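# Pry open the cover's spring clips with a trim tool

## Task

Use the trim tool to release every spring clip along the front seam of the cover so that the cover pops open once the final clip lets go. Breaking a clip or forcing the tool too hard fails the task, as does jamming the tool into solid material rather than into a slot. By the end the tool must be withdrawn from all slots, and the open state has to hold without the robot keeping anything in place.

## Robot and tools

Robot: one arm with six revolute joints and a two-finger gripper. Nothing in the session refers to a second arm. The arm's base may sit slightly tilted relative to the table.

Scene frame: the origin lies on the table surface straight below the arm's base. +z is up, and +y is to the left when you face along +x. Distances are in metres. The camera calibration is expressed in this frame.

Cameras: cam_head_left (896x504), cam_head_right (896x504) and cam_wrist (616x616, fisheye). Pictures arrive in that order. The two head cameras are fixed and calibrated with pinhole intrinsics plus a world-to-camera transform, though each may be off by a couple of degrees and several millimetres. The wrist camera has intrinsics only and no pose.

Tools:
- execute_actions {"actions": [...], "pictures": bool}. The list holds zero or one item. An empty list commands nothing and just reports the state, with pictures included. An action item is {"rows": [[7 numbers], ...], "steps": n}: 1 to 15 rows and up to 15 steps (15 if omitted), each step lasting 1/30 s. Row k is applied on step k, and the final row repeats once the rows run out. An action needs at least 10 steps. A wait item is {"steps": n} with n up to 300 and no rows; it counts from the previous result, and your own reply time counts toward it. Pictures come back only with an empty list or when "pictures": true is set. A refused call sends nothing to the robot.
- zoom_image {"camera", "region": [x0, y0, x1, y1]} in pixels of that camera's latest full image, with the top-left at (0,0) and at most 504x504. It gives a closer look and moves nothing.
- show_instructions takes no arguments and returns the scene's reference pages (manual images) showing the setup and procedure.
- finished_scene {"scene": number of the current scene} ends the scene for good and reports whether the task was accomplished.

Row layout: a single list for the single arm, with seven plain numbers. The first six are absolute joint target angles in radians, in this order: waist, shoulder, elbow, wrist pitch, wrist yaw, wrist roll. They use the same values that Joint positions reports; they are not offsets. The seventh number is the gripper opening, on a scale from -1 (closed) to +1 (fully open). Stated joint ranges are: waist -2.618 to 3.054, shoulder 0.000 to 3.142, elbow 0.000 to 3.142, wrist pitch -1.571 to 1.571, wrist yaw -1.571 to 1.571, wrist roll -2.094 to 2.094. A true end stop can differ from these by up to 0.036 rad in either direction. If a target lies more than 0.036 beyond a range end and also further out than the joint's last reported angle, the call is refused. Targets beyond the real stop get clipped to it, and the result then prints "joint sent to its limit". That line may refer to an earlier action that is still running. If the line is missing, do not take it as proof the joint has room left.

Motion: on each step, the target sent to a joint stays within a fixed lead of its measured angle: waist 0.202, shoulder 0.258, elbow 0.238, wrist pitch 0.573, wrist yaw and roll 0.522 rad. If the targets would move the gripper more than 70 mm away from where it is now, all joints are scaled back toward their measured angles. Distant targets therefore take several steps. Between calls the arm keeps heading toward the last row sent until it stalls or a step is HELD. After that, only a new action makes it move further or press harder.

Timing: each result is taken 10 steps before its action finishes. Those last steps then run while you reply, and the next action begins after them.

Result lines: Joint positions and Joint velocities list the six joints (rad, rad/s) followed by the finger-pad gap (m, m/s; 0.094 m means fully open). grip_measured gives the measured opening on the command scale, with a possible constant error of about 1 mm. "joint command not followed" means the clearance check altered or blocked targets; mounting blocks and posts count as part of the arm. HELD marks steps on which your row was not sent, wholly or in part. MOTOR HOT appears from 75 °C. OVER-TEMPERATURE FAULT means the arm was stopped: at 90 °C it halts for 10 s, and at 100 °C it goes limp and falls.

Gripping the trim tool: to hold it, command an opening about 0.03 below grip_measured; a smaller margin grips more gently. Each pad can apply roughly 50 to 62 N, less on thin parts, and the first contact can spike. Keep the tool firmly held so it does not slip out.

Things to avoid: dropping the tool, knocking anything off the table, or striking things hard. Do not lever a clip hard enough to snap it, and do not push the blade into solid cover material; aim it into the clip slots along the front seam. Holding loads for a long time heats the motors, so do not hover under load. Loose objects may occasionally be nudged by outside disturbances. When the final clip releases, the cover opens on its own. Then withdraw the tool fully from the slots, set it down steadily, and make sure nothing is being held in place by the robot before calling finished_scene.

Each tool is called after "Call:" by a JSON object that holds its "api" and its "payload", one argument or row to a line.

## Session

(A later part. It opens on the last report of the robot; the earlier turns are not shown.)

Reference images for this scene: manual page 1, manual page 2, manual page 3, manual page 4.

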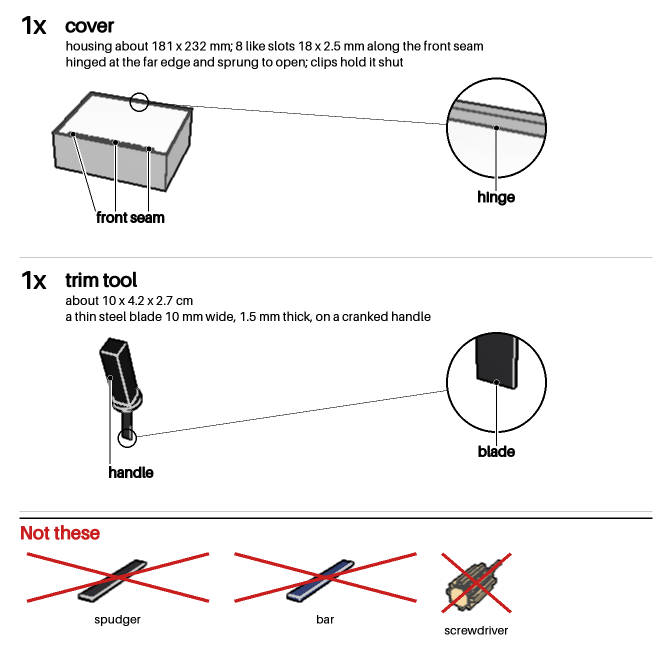

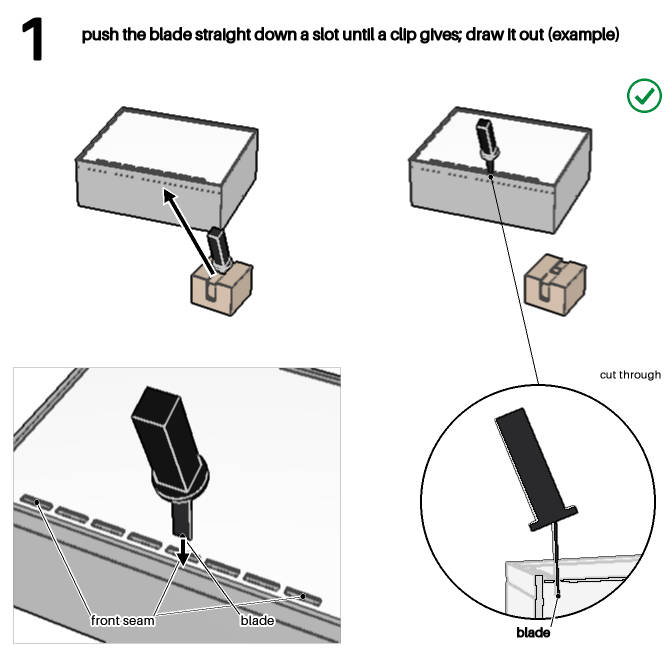

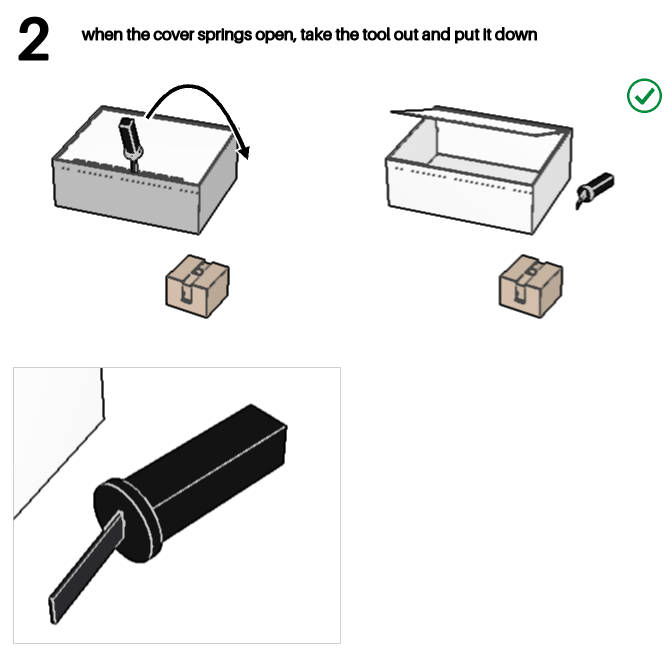

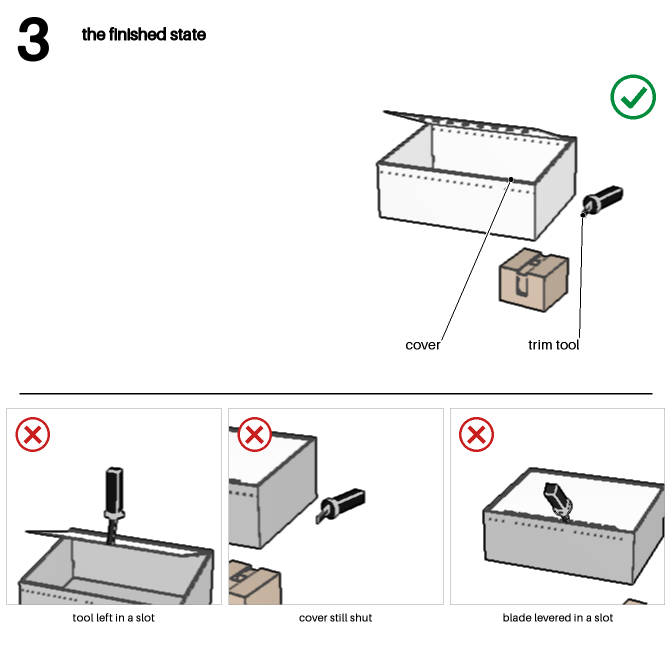

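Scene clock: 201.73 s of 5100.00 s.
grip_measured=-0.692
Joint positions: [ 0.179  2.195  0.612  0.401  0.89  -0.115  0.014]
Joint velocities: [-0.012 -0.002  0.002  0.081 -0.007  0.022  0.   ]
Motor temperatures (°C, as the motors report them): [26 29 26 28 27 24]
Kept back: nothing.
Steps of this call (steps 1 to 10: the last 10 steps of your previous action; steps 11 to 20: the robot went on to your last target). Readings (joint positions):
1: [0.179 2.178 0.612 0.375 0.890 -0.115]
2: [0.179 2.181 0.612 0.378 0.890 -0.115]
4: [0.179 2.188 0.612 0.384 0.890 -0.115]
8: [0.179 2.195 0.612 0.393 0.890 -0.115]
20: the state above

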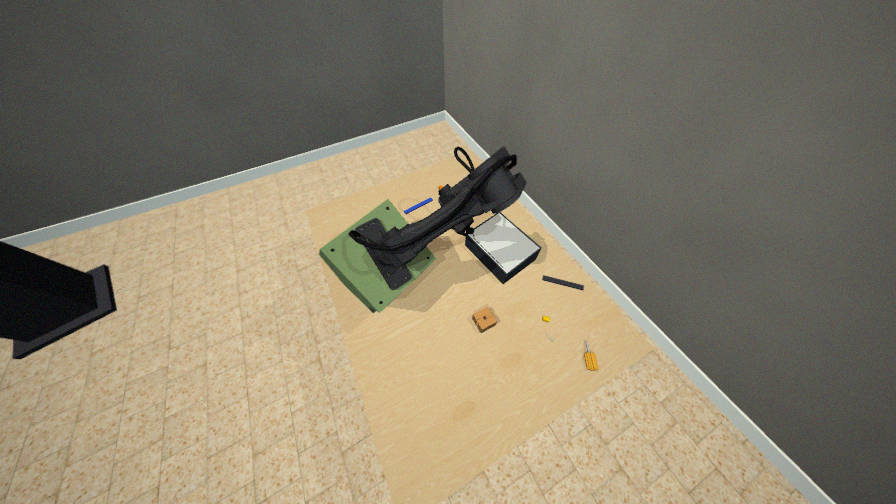

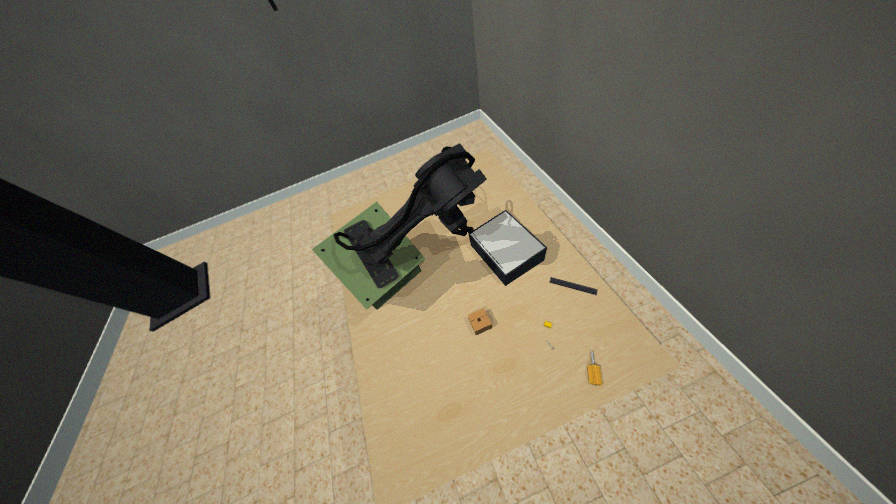

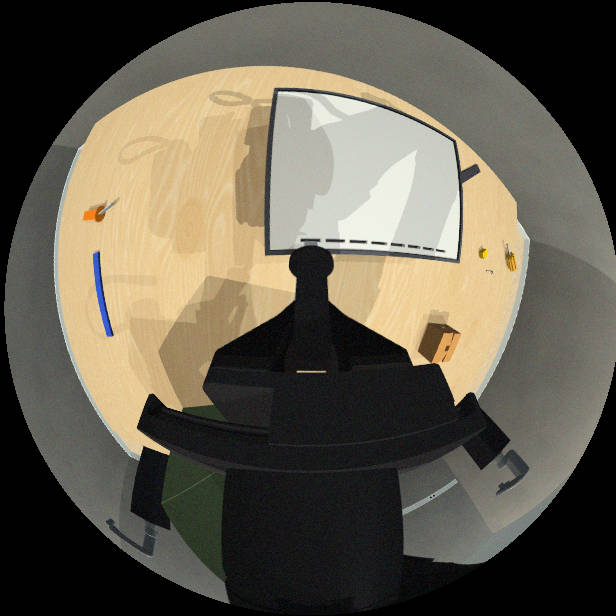

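Call:
{"api": "execute_actions", "payload": {
  "actions": [
    {"rows":[[0.174,2.219,0.602,0.418,0.901,-0.108,-0.75],[0.172,2.221,0.602,0.424,0.901,-0.104,-0.75],[0.171,2.223,0.602,0.429,0.901,-0.102,-0.75],[0.170,2.225,0.602,0.434,0.901,-0.101,-0.75],[0.169,2.227,0.602,0.438,0.901,-0.100,-0.75],[0.168,2.228,0.602,0.441,0.901,-0.100,-0.75],[0.167,2.229,0.602,0.444,0.901,-0.100,-0.75]],"steps":12}
  ]
}}

Call:
{"api": "execute_actions", "payload": {
  "actions": [
    {"steps":20}
  ],
  "pictures": true
}}

Call:
{"api": "zoom_image", "payload": {
  "camera": "cam_wrist",
  "region": [270, 210, 350, 260]
}}

Scene clock: 202.70 s of 5100.00 s.
grip_measured=-0.692
Joint positions: [ 0.179  2.195  0.612  0.403  0.89  -0.115  0.014]
Joint velocities: [-0.012  0.037 -0.012  0.022  0.081  0.037 -0.001]
Motor temperatures (°C, as the motors report them): [26 29 26 28 27 24]
Steps of this call (steps 1 to 15: the robot went on to your last target; steps 16 to 27: nothing new was sent; steps 28 to 29: the first 2 steps of this action). Readings (joint positions):
28: [0.179 2.195 0.612 0.402 0.890 -0.115]
29: the state above

Scene clock: 203.37 s of 5100.00 s.
grip_measured=-0.692
Joint positions: [ 0.17   2.213  0.612  0.428  0.89  -0.11   0.014]
Joint velocities: [ 0.007 -0.002 -0.002  0.007 -0.022  0.007 -0.   ]
Motor temperatures (°C, as the motors report them): [26 29 26 28 27 24]
Kept back: nothing.
Steps of this call (steps 1 to 10: the last 10 steps of your previous action; steps 11 to 20: the robot went on to your last target). Readings (joint positions):
1: [0.179 2.198 0.612 0.406 0.890 -0.114]
2: [0.179 2.201 0.612 0.409 0.890 -0.113]
4: [0.177 2.207 0.612 0.414 0.890 -0.112]
8: [0.171 2.213 0.612 0.421 0.890 -0.111]
20: the state above

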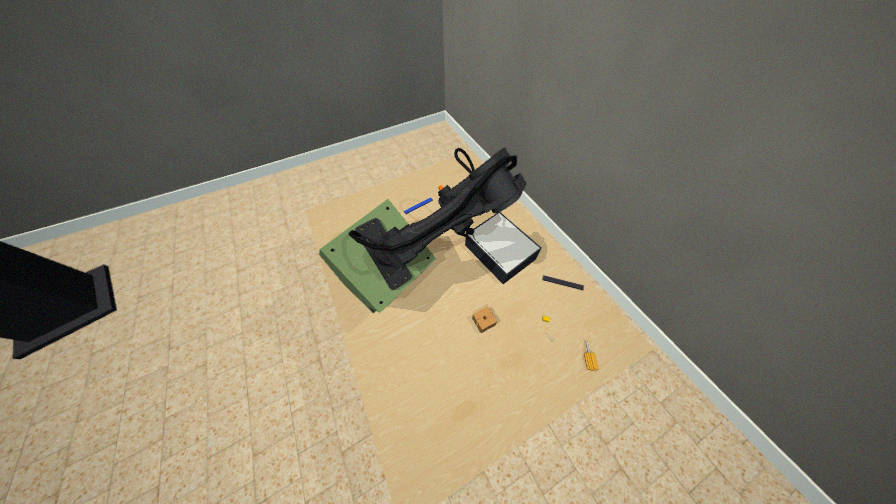

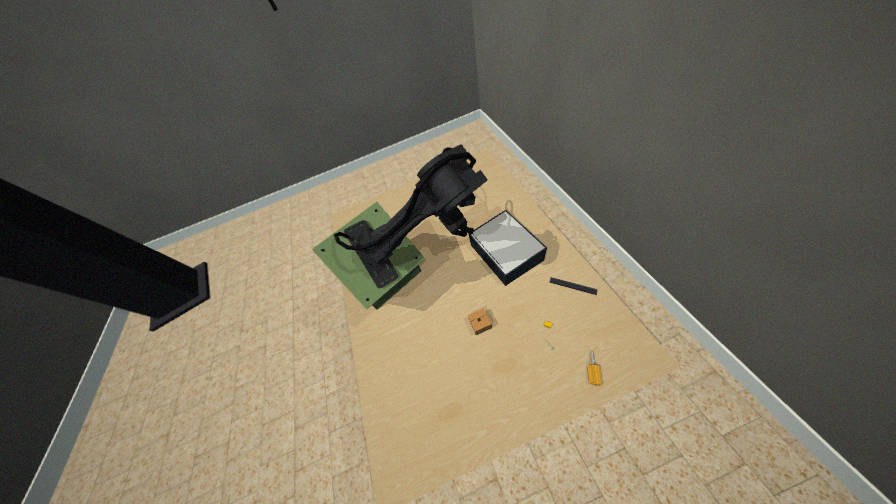

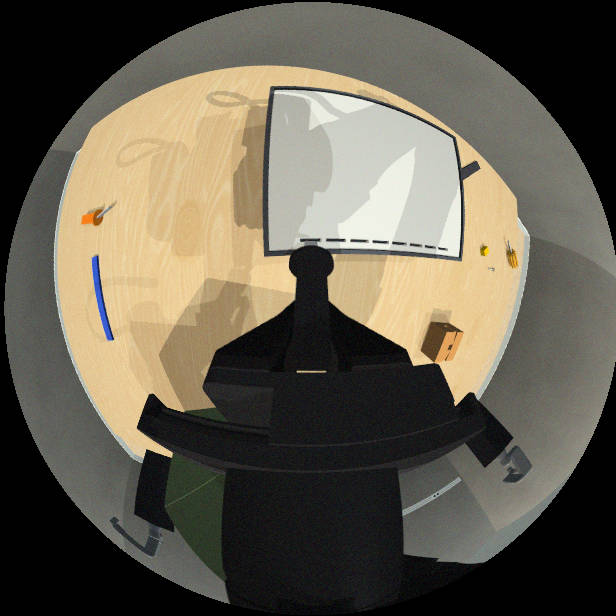

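Region (270, 210, 350, 260) of cam_wrist's 616x616 image, scaled by 6.300, with more detail than that image has; it fills the top 315 rows of this view, and the rest is white.

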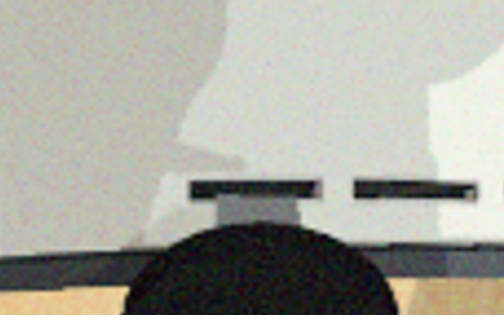

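Call:
{"api": "execute_actions", "payload": {
  "actions": [
    {"rows":[[0.167,2.229,0.602,0.450,0.901,-0.100,-0.75],[0.166,2.233,0.602,0.454,0.901,-0.100,-0.75],[0.165,2.236,0.602,0.458,0.901,-0.100,-0.75],[0.164,2.238,0.602,0.461,0.901,-0.100,-0.75],[0.163,2.240,0.602,0.464,0.901,-0.100,-0.75],[0.162,2.241,0.602,0.466,0.901,-0.100,-0.75]],"steps":12}
  ]
}}

Call:
{"api": "execute_actions", "payload": {
  "actions": [
    {"steps":20}
  ],
  "pictures": true
}}

Call:
{"api": "zoom_image", "payload": {
  "camera": "cam_wrist",
  "region": [270, 210, 350, 260]
}}

Scene clock: 203.97 s of 5100.00 s.
grip_measured=-0.692
Joint positions: [ 0.17   2.213  0.612  0.431  0.89  -0.11   0.014]
Joint velocities: [ 0.007  0.007 -0.007  0.081 -0.051 -0.022  0.   ]
Motor temperatures (°C, as the motors report them): [26 29 26 28 27 24]
Steps of this call (steps 1 to 15: the robot went on to your last target; step 16: nothing new was sent; steps 17 to 18: the first 2 steps of this action). Readings (joint positions):
17: [0.170 2.213 0.612 0.429 0.890 -0.110]
18: the state above

Scene clock: 204.63 s of 5100.00 s.
grip_measured=-0.692
Joint positions: [ 0.17   2.225  0.612  0.451  0.89  -0.11   0.014]
Joint velocities: [-0.002  0.002 -0.002 -0.007 -0.081 -0.051  0.   ]
Motor temperatures (°C, as the motors report them): [26 29 26 28 27 24]
Kept back: nothing.
Steps of this call (steps 1 to 10: the last 10 steps of your previous action; steps 11 to 20: the robot went on to your last target). Readings (joint positions):
1: [0.170 2.213 0.612 0.433 0.890 -0.110]
2: [0.170 2.213 0.612 0.435 0.890 -0.110]
4: [0.170 2.216 0.612 0.443 0.890 -0.110]
8: [0.170 2.224 0.612 0.447 0.890 -0.110]
20: the state above

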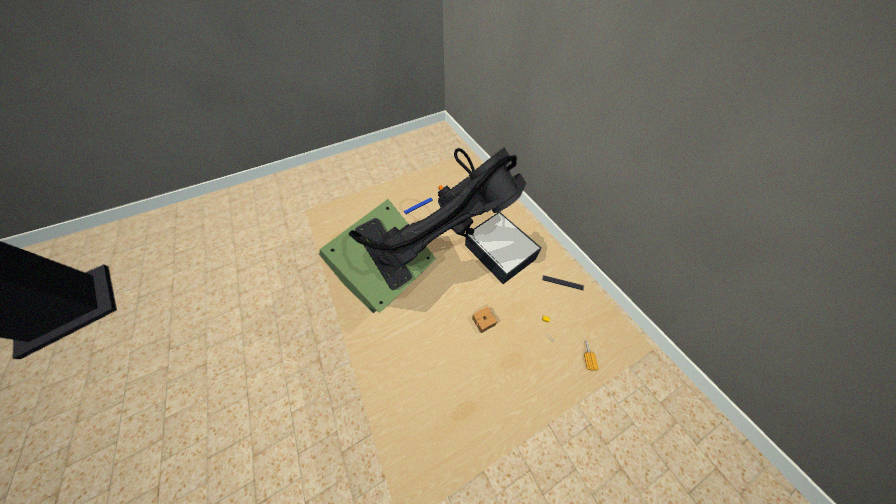

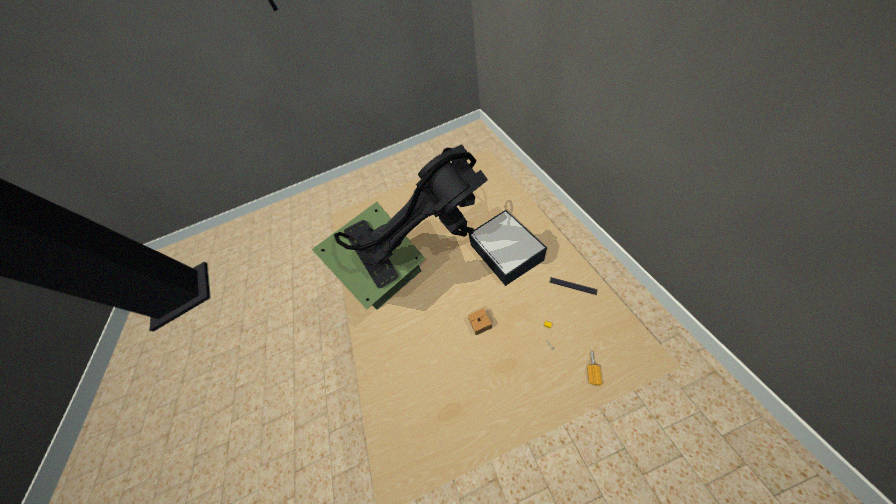

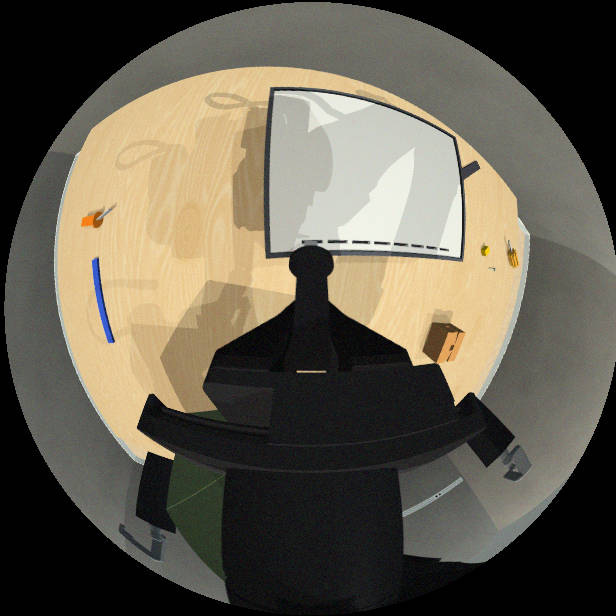

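Region (270, 210, 350, 260) of cam_wrist's 616x616 image, scaled by 6.300, with more detail than that image has; it fills the top 315 rows of this view, and the rest is white.

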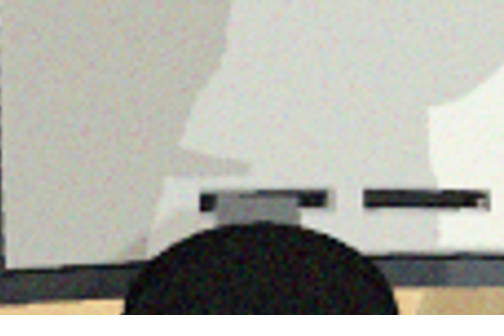

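Call:
{"api": "execute_actions", "payload": {
  "actions": [
    {"rows":[[0.166,2.241,0.602,0.466,0.906,-0.100,-0.75],[0.166,2.241,0.602,0.466,0.909,-0.100,-0.75]],"steps":10}
  ]
}}

Call:
{"api": "execute_actions", "payload": {
  "actions": [
    {"steps":20}
  ],
  "pictures": true
}}

Call:
{"api": "zoom_image", "payload": {
  "camera": "cam_wrist",
  "region": [270, 210, 350, 260]
}}

Scene clock: 205.17 s of 5100.00 s.
grip_measured=-0.692
Joint positions: [ 0.17   2.225  0.612  0.451  0.89  -0.11   0.014]
Joint velocities: [-0.012  0.012  0.007  0.051 -0.007 -0.022 -0.001]
Motor temperatures (°C, as the motors report them): [26 29 26 28 27 24]
Kept back: the last 10 steps of this action.
Steps of this call (steps 1 to 15: the robot went on to your last target; step 16: nothing new was sent). Readings (joint positions):
1: [0.170 2.225 0.612 0.451 0.890 -0.110]
2: [0.170 2.225 0.612 0.451 0.890 -0.110]
4: [0.170 2.225 0.612 0.451 0.890 -0.110]
8: [0.170 2.225 0.612 0.451 0.890 -0.110]
16: the state above

Scene clock: 205.83 s of 5100.00 s.
grip_measured=-0.692
Joint positions: [ 0.17   2.225  0.612  0.451  0.896 -0.11   0.014]
Joint velocities: [-0.017 -0.027  0.002 -0.007  0.037  0.037 -0.   ]
Motor temperatures (°C, as the motors report them): [26 29 26 28 27 24]
Kept back: nothing.
Steps of this call (steps 1 to 10: the last 10 steps of your previous action; steps 11 to 15: the robot went on to your last target; steps 16 to 20: nothing new was sent). Readings (joint positions):
1: [0.170 2.225 0.612 0.451 0.891 -0.110]
2: [0.170 2.225 0.612 0.451 0.892 -0.110]
4: [0.170 2.225 0.612 0.451 0.893 -0.110]
8: [0.170 2.225 0.612 0.451 0.895 -0.110]
20: the state above
The arm was judged still, so your last target was given up. Only a new action makes it travel on or press farther. Fingers that are still opening or closing keep moving.

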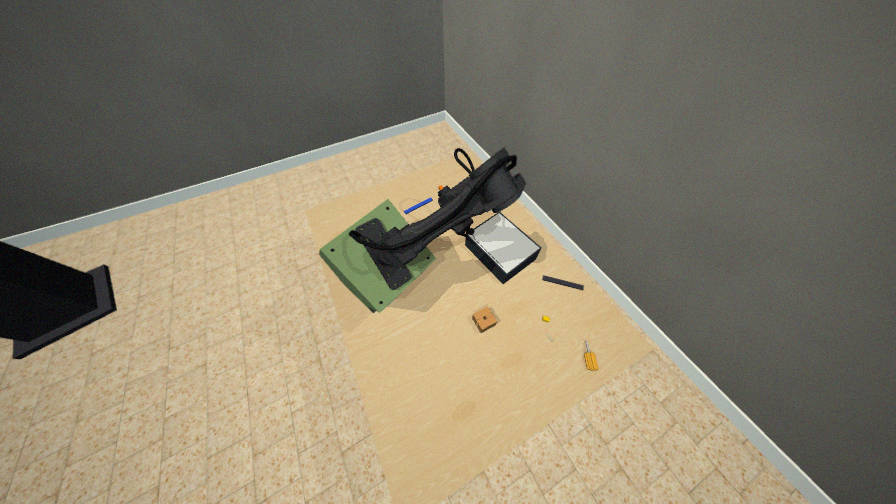

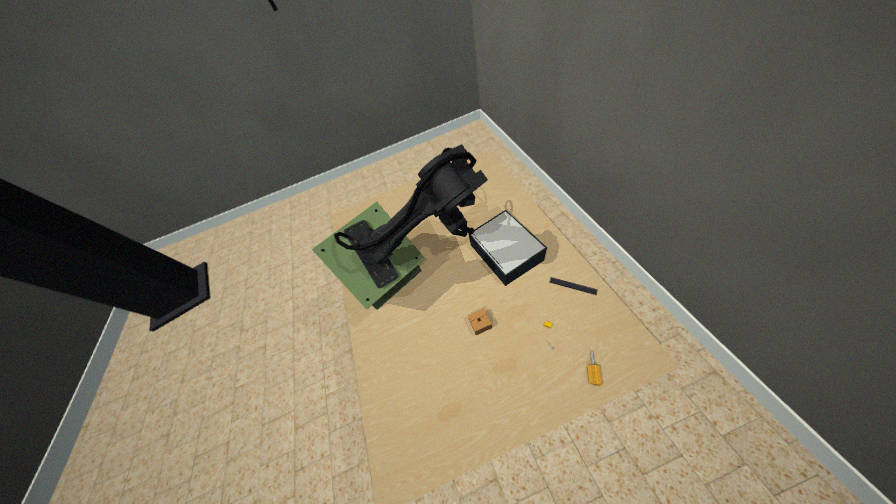

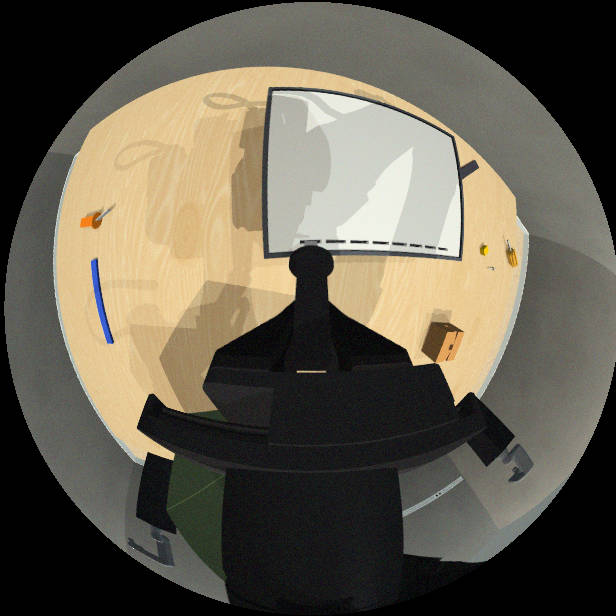

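Region (270, 210, 350, 260) of cam_wrist's 616x616 image, scaled by 6.300, with more detail than that image has; it fills the top 315 rows of this view, and the rest is white.

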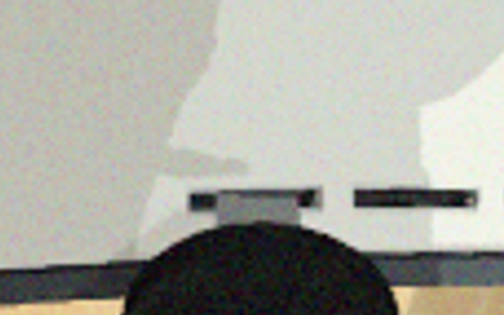

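Call:
{"api": "execute_actions", "payload": {
  "actions": [
    {"rows":[[0.162,2.247,0.602,0.466,0.909,-0.112,-0.75],[0.161,2.250,0.602,0.467,0.909,-0.114,-0.75],[0.161,2.252,0.602,0.470,0.909,-0.116,-0.75],[0.161,2.254,0.602,0.474,0.909,-0.118,-0.75],[0.160,2.255,0.602,0.478,0.909,-0.120,-0.75],[0.160,2.256,0.602,0.481,0.909,-0.121,-0.75],[0.160,2.256,0.602,0.484,0.909,-0.122,-0.75]],"steps":12}
  ]
}}

Call:
{"api": "execute_actions", "payload": {
  "actions": [
    {"steps":20}
  ],
  "pictures": true
}}

Call:
{"api": "zoom_image", "payload": {
  "camera": "cam_wrist",
  "region": [270, 210, 350, 260]
}}

Scene clock: 207.20 s of 5100.00 s.
grip_measured=-0.692
Joint positions: [ 0.17   2.225  0.612  0.451  0.896 -0.11   0.014]
Joint velocities: [-0.042 -0.007 -0.007  0.037  0.007 -0.066 -0.   ]
Motor temperatures (°C, as the motors report them): [26 29 26 28 27 24]
Steps of this call (steps 1 to 39: nothing new was sent; steps 40 to 41: the first 2 steps of this action). Readings (joint positions):
40: [0.170 2.225 0.612 0.451 0.896 -0.110]
41: the state above

Scene clock: 207.87 s of 5100.00 s.
grip_measured=-0.692
Joint positions: [ 0.164  2.24   0.612  0.468  0.897 -0.115  0.014]
Joint velocities: [-0.002 -0.012 -0.002  0.037  0.051 -0.051 -0.001]
Motor temperatures (°C, as the motors report them): [26 29 26 28 27 24]
Kept back: nothing.
Steps of this call (steps 1 to 10: the last 10 steps of your previous action; steps 11 to 20: the robot went on to your last target). Readings (joint positions):
1: [0.168 2.226 0.612 0.452 0.896 -0.110]
2: [0.167 2.229 0.612 0.455 0.897 -0.110]
4: [0.165 2.235 0.612 0.458 0.897 -0.111]
8: [0.164 2.240 0.612 0.462 0.897 -0.113]
20: the state above

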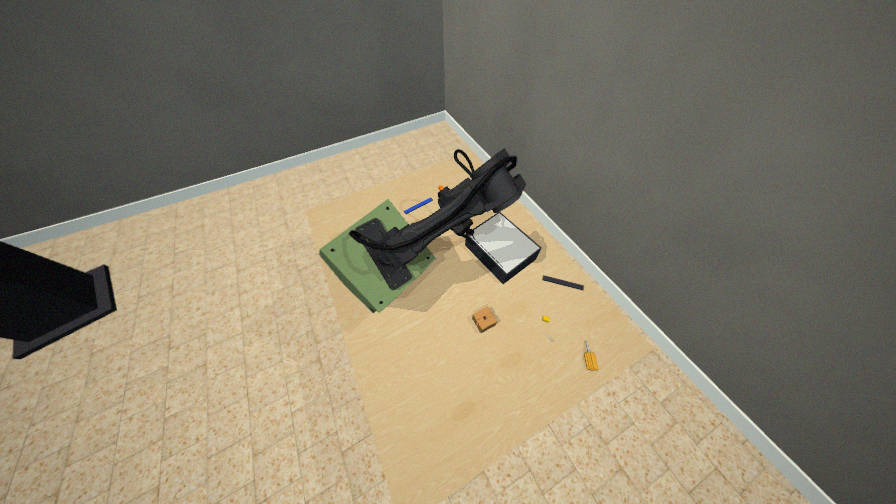

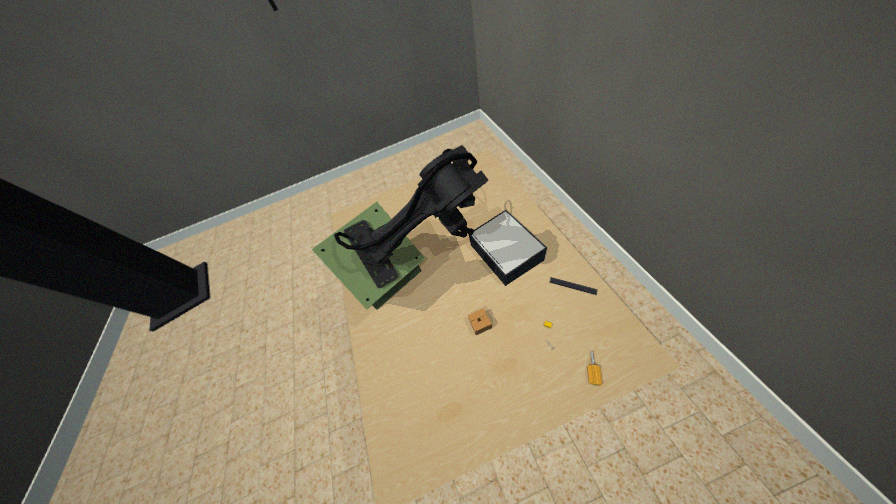

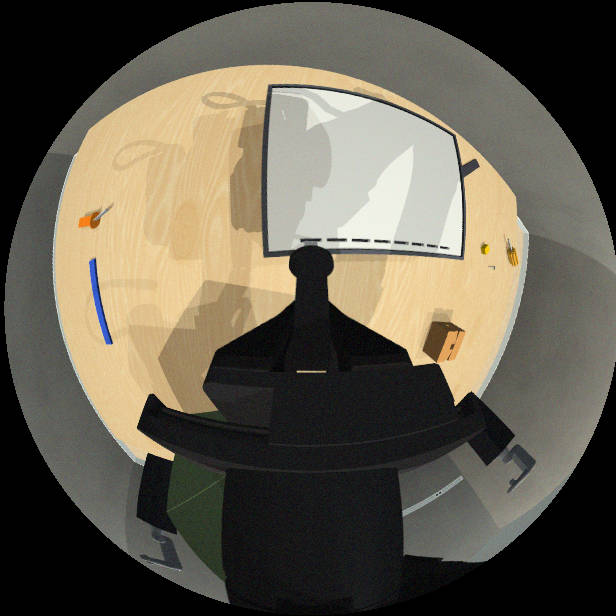

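Region (270, 210, 350, 260) of cam_wrist's 616x616 image, scaled by 6.300, with more detail than that image has; it fills the top 315 rows of this view, and the rest is white.

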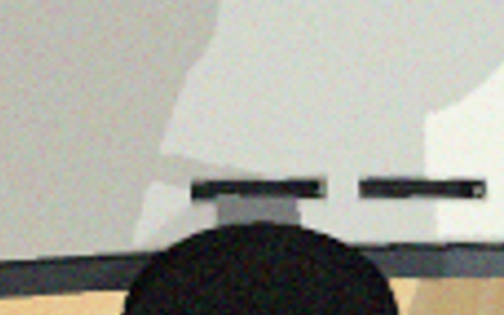

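Call:
{"api": "execute_actions", "payload": {
  "actions": [
    {"rows":[[0.160,2.256,0.602,0.490,0.909,-0.122,-0.75],[0.160,2.256,0.602,0.492,0.909,-0.122,-0.75]],"steps":10}
  ]
}}

Call:
{"api": "execute_actions", "payload": {
  "actions": [
    {"steps":20}
  ],
  "pictures": true
}}

Call:
{"api": "zoom_image", "payload": {
  "camera": "cam_wrist",
  "region": [270, 210, 350, 260]
}}

Scene clock: 208.37 s of 5100.00 s.
grip_measured=-0.692
Joint positions: [ 0.164  2.24   0.612  0.469  0.897 -0.115  0.014]
Joint velocities: [-0.007 -0.017 -0.002  0.081  0.007 -0.022  0.001]
Motor temperatures (°C, as the motors report them): [26 29 26 28 27 24]
Kept back: the last 10 steps of this action.
Steps of this call (steps 1 to 15: the robot went on to your last target). Readings (joint positions):
1: [0.164 2.240 0.612 0.468 0.897 -0.115]
2: [0.164 2.240 0.612 0.468 0.897 -0.115]
4: [0.164 2.240 0.612 0.469 0.897 -0.115]
8: [0.164 2.240 0.612 0.469 0.897 -0.115]
15: the state above

Scene clock: 209.03 s of 5100.00 s.
grip_measured=-0.692
Joint positions: [ 0.164  2.24   0.612  0.477  0.897 -0.115  0.014]
Joint velocities: [ 0.007 -0.007  0.007  0.037  0.007 -0.007 -0.001]
Motor temperatures (°C, as the motors report them): [26 29 26 28 27 24]
Kept back: nothing.
Steps of this call (steps 1 to 10: the last 10 steps of your previous action; steps 11 to 15: the robot went on to your last target; steps 16 to 20: nothing new was sent). Readings (joint positions):
1: [0.164 2.240 0.612 0.469 0.897 -0.115]
2: [0.164 2.240 0.612 0.471 0.897 -0.115]
4: [0.164 2.240 0.612 0.473 0.897 -0.115]
8: [0.164 2.240 0.612 0.476 0.897 -0.115]
20: the state above
The arm was judged still, so your last target was given up. Only a new action makes it travel on or press farther. Fingers that are still opening or closing keep moving.

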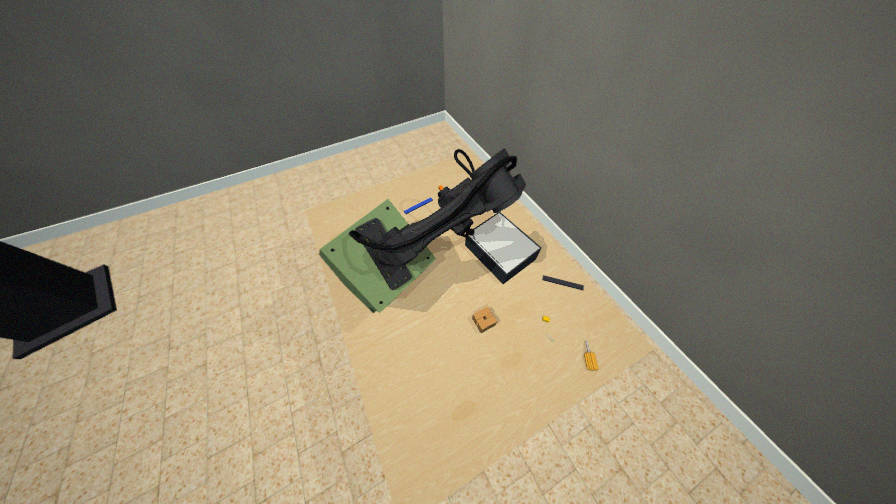

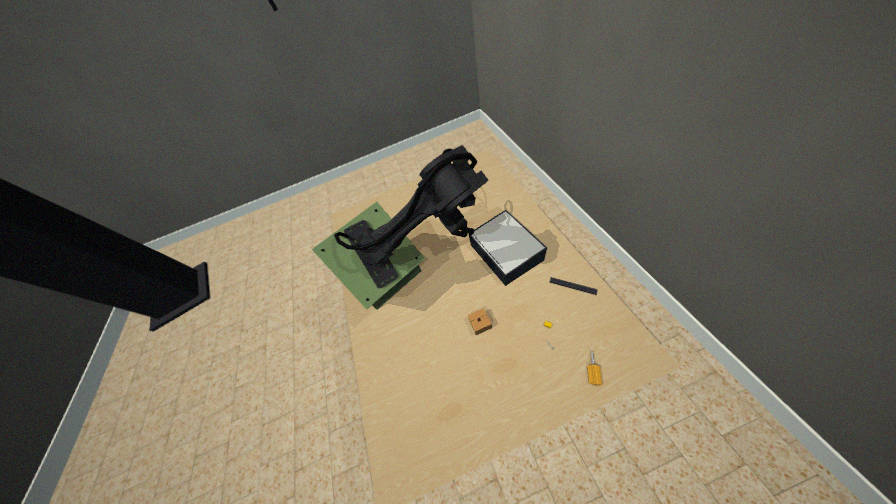

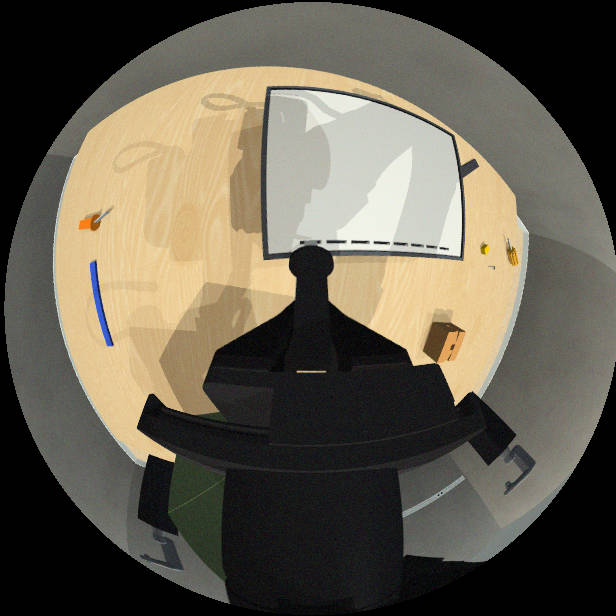

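Region (270, 210, 350, 260) of cam_wrist's 616x616 image, scaled by 6.300, with more detail than that image has; it fills the top 315 rows of this view, and the rest is white.

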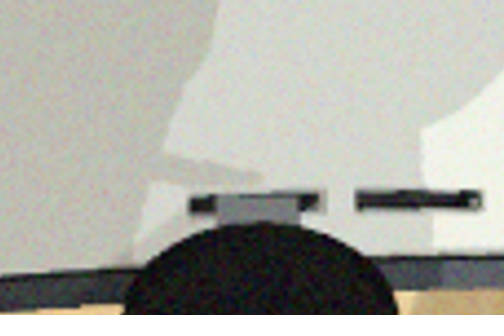

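Call:
{"api": "execute_actions", "payload": {
  "actions": [
    {"rows":[[0.156,2.258,0.602,0.496,0.909,-0.126,-0.75],[0.155,2.262,0.602,0.500,0.909,-0.128,-0.75],[0.154,2.265,0.602,0.504,0.909,-0.130,-0.75],[0.153,2.268,0.602,0.508,0.909,-0.131,-0.75],[0.153,2.270,0.602,0.511,0.909,-0.132,-0.75],[0.152,2.271,0.602,0.513,0.909,-0.132,-0.75],[0.152,2.272,0.602,0.515,0.909,-0.132,-0.75]],"steps":12}
  ]
}}

Call:
{"api": "execute_actions", "payload": {
  "actions": [
    {"steps":20}
  ],
  "pictures": true
}}

Call:
{"api": "zoom_image", "payload": {
  "camera": "cam_wrist",
  "region": [270, 210, 350, 260]
}}

Scene clock: 209.93 s of 5100.00 s.
grip_measured=-0.692
Joint positions: [ 0.163  2.24   0.612  0.479  0.897 -0.116  0.014]
Joint velocities: [-0.017  0.002 -0.012  0.007  0.022  0.051  0.   ]
Motor temperatures (°C, as the motors report them): [26 29 26 28 27 24]
Steps of this call (steps 1 to 25: nothing new was sent; steps 26 to 27: the first 2 steps of this action). Readings (joint positions):
26: [0.164 2.240 0.612 0.477 0.897 -0.115]
27: the state above

Scene clock: 210.60 s of 5100.00 s.
grip_measured=-0.692
Joint positions: [ 0.155  2.256  0.612  0.5    0.897 -0.124  0.014]
Joint velocities: [ 0.002  0.007  0.007 -0.095  0.051  0.007  0.001]
Motor temperatures (°C, as the motors report them): [26 29 26 28 27 24]
Kept back: nothing.
Steps of this call (steps 1 to 10: the last 10 steps of your previous action; steps 11 to 20: the robot went on to your last target). Readings (joint positions):
1: [0.162 2.240 0.612 0.480 0.897 -0.117]
2: [0.160 2.241 0.612 0.484 0.897 -0.118]
4: [0.157 2.247 0.612 0.490 0.897 -0.121]
8: [0.155 2.256 0.612 0.494 0.897 -0.123]
20: the state above

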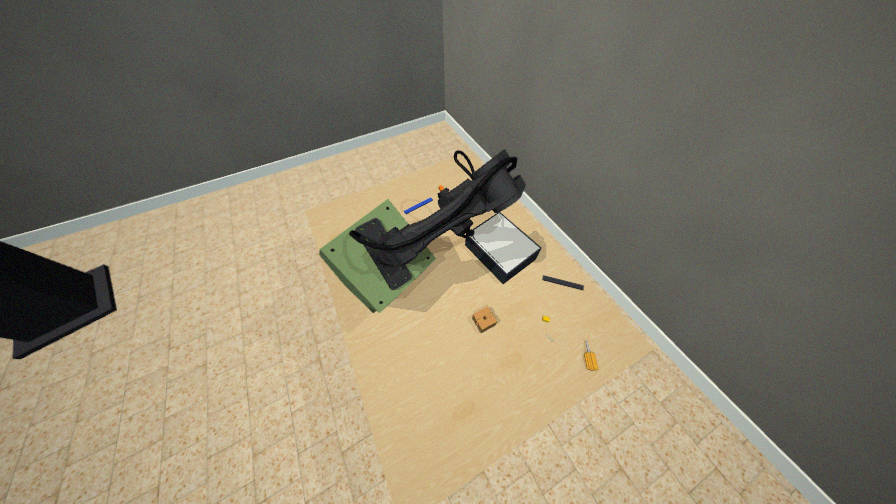

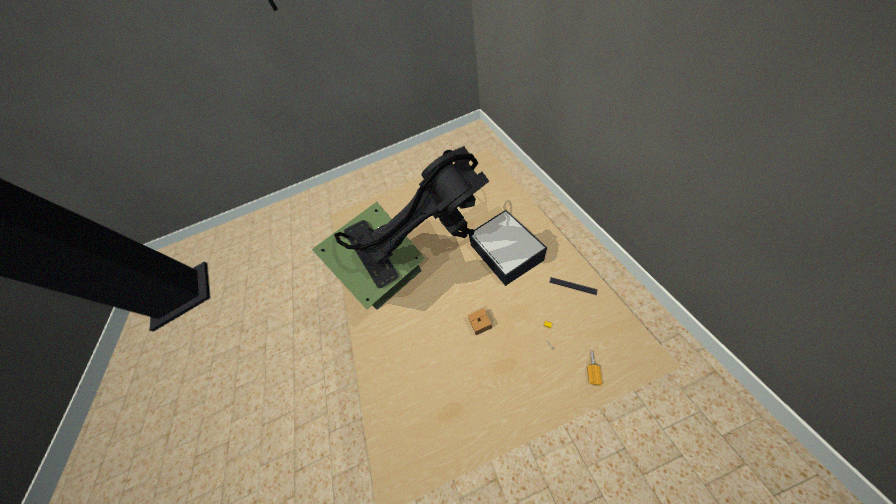

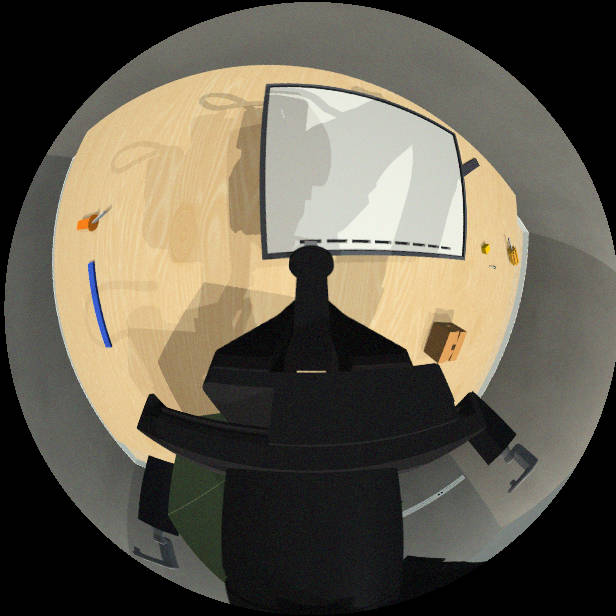

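Region (270, 210, 350, 260) of cam_wrist's 616x616 image, scaled by 6.300, with more detail than that image has; it fills the top 315 rows of this view, and the rest is white.

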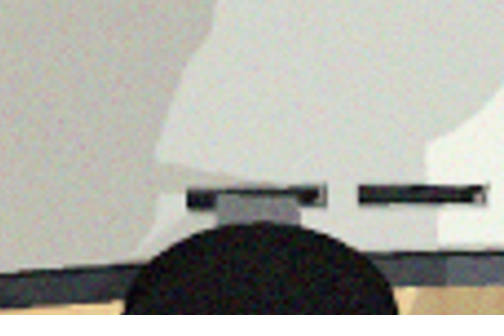

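Call:
{"api": "execute_actions", "payload": {
  "actions": [
    {"rows":[[0.152,2.272,0.602,0.521,0.909,-0.132,-0.75],[0.150,2.276,0.602,0.525,0.909,-0.133,-0.75],[0.149,2.280,0.602,0.529,0.909,-0.134,-0.75],[0.148,2.283,0.602,0.533,0.909,-0.135,-0.75],[0.147,2.285,0.602,0.537,0.909,-0.136,-0.75],[0.146,2.287,0.602,0.540,0.909,-0.137,-0.75],[0.145,2.288,0.602,0.542,0.909,-0.138,-0.75]],"steps":12}
  ]
}}

Call:
{"api": "execute_actions", "payload": {
  "actions": [
    {"steps":20}
  ],
  "pictures": true
}}

Call:
{"api": "zoom_image", "payload": {
  "camera": "cam_wrist",
  "region": [270, 210, 350, 260]
}}

Scene clock: 211.30 s of 5100.00 s.
grip_measured=-0.692
Joint positions: [ 0.155  2.256  0.612  0.502  0.897 -0.124  0.014]
Joint velocities: [-0.007  0.002 -0.012 -0.037  0.007  0.022 -0.   ]
Motor temperatures (°C, as the motors report them): [26 29 26 28 27 24]
Steps of this call (steps 1 to 15: the robot went on to your last target; steps 16 to 19: nothing new was sent; steps 20 to 21: the first 2 steps of this action). Readings (joint positions):
20: [0.155 2.256 0.612 0.501 0.897 -0.124]
21: the state above

Scene clock: 211.97 s of 5100.00 s.
grip_measured=-0.692
Joint positions: [ 0.149  2.271  0.612  0.527  0.897 -0.13   0.014]
Joint velocities: [-0.022 -0.002 -0.022 -0.022 -0.066  0.007  0.001]
Motor temperatures (°C, as the motors report them): [26 29 26 28 27 24]
Kept back: nothing.
Steps of this call (steps 1 to 10: the last 10 steps of your previous action; steps 11 to 20: the robot went on to your last target). Readings (joint positions):
1: [0.155 2.256 0.612 0.504 0.897 -0.125]
2: [0.155 2.257 0.612 0.507 0.897 -0.125]
4: [0.155 2.263 0.612 0.515 0.897 -0.126]
8: [0.149 2.271 0.612 0.522 0.897 -0.129]
20: the state above

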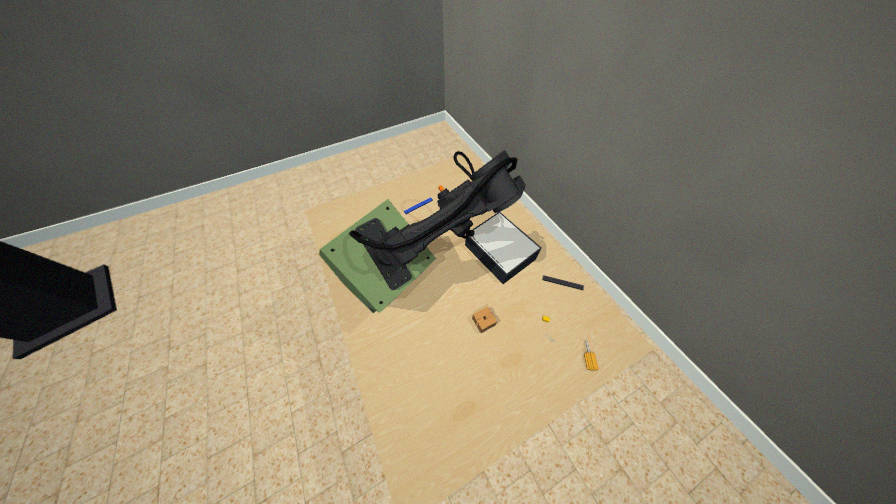

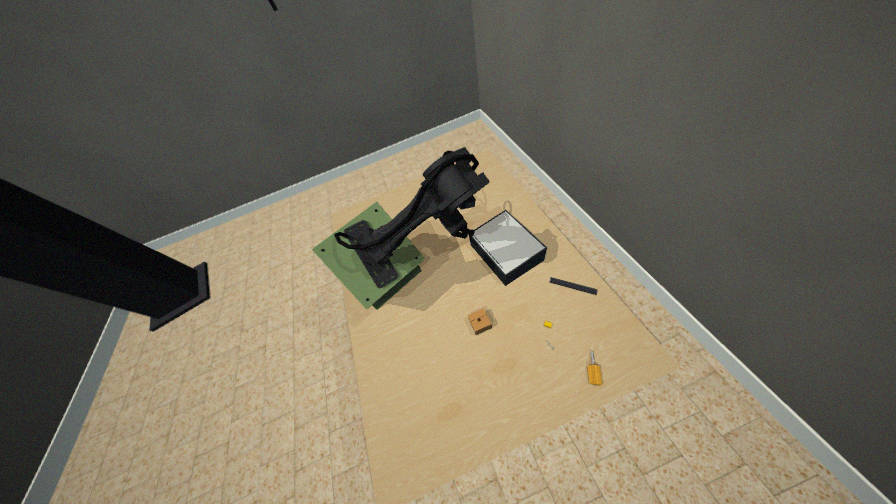

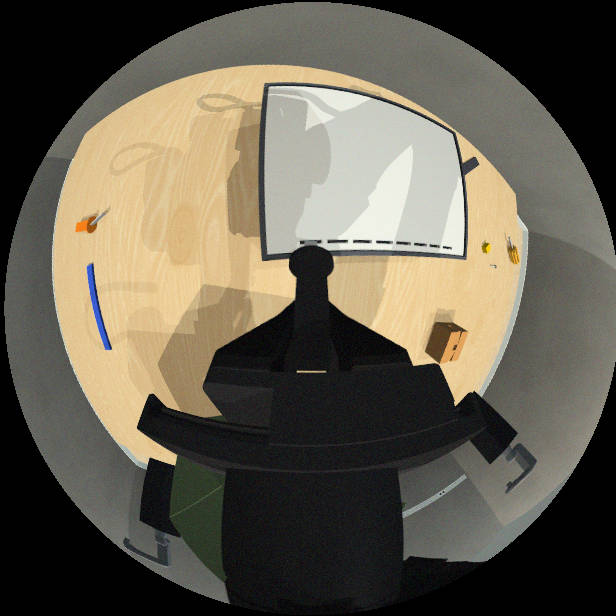

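Region (270, 210, 350, 260) of cam_wrist's 616x616 image, scaled by 6.300, with more detail than that image has; it fills the top 315 rows of this view, and the rest is white.

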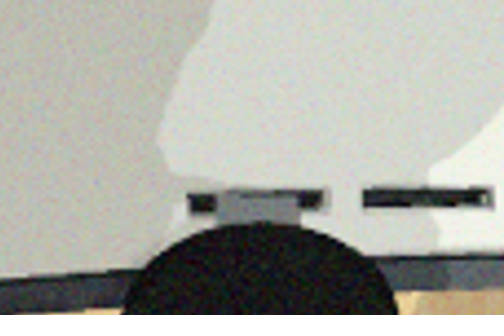

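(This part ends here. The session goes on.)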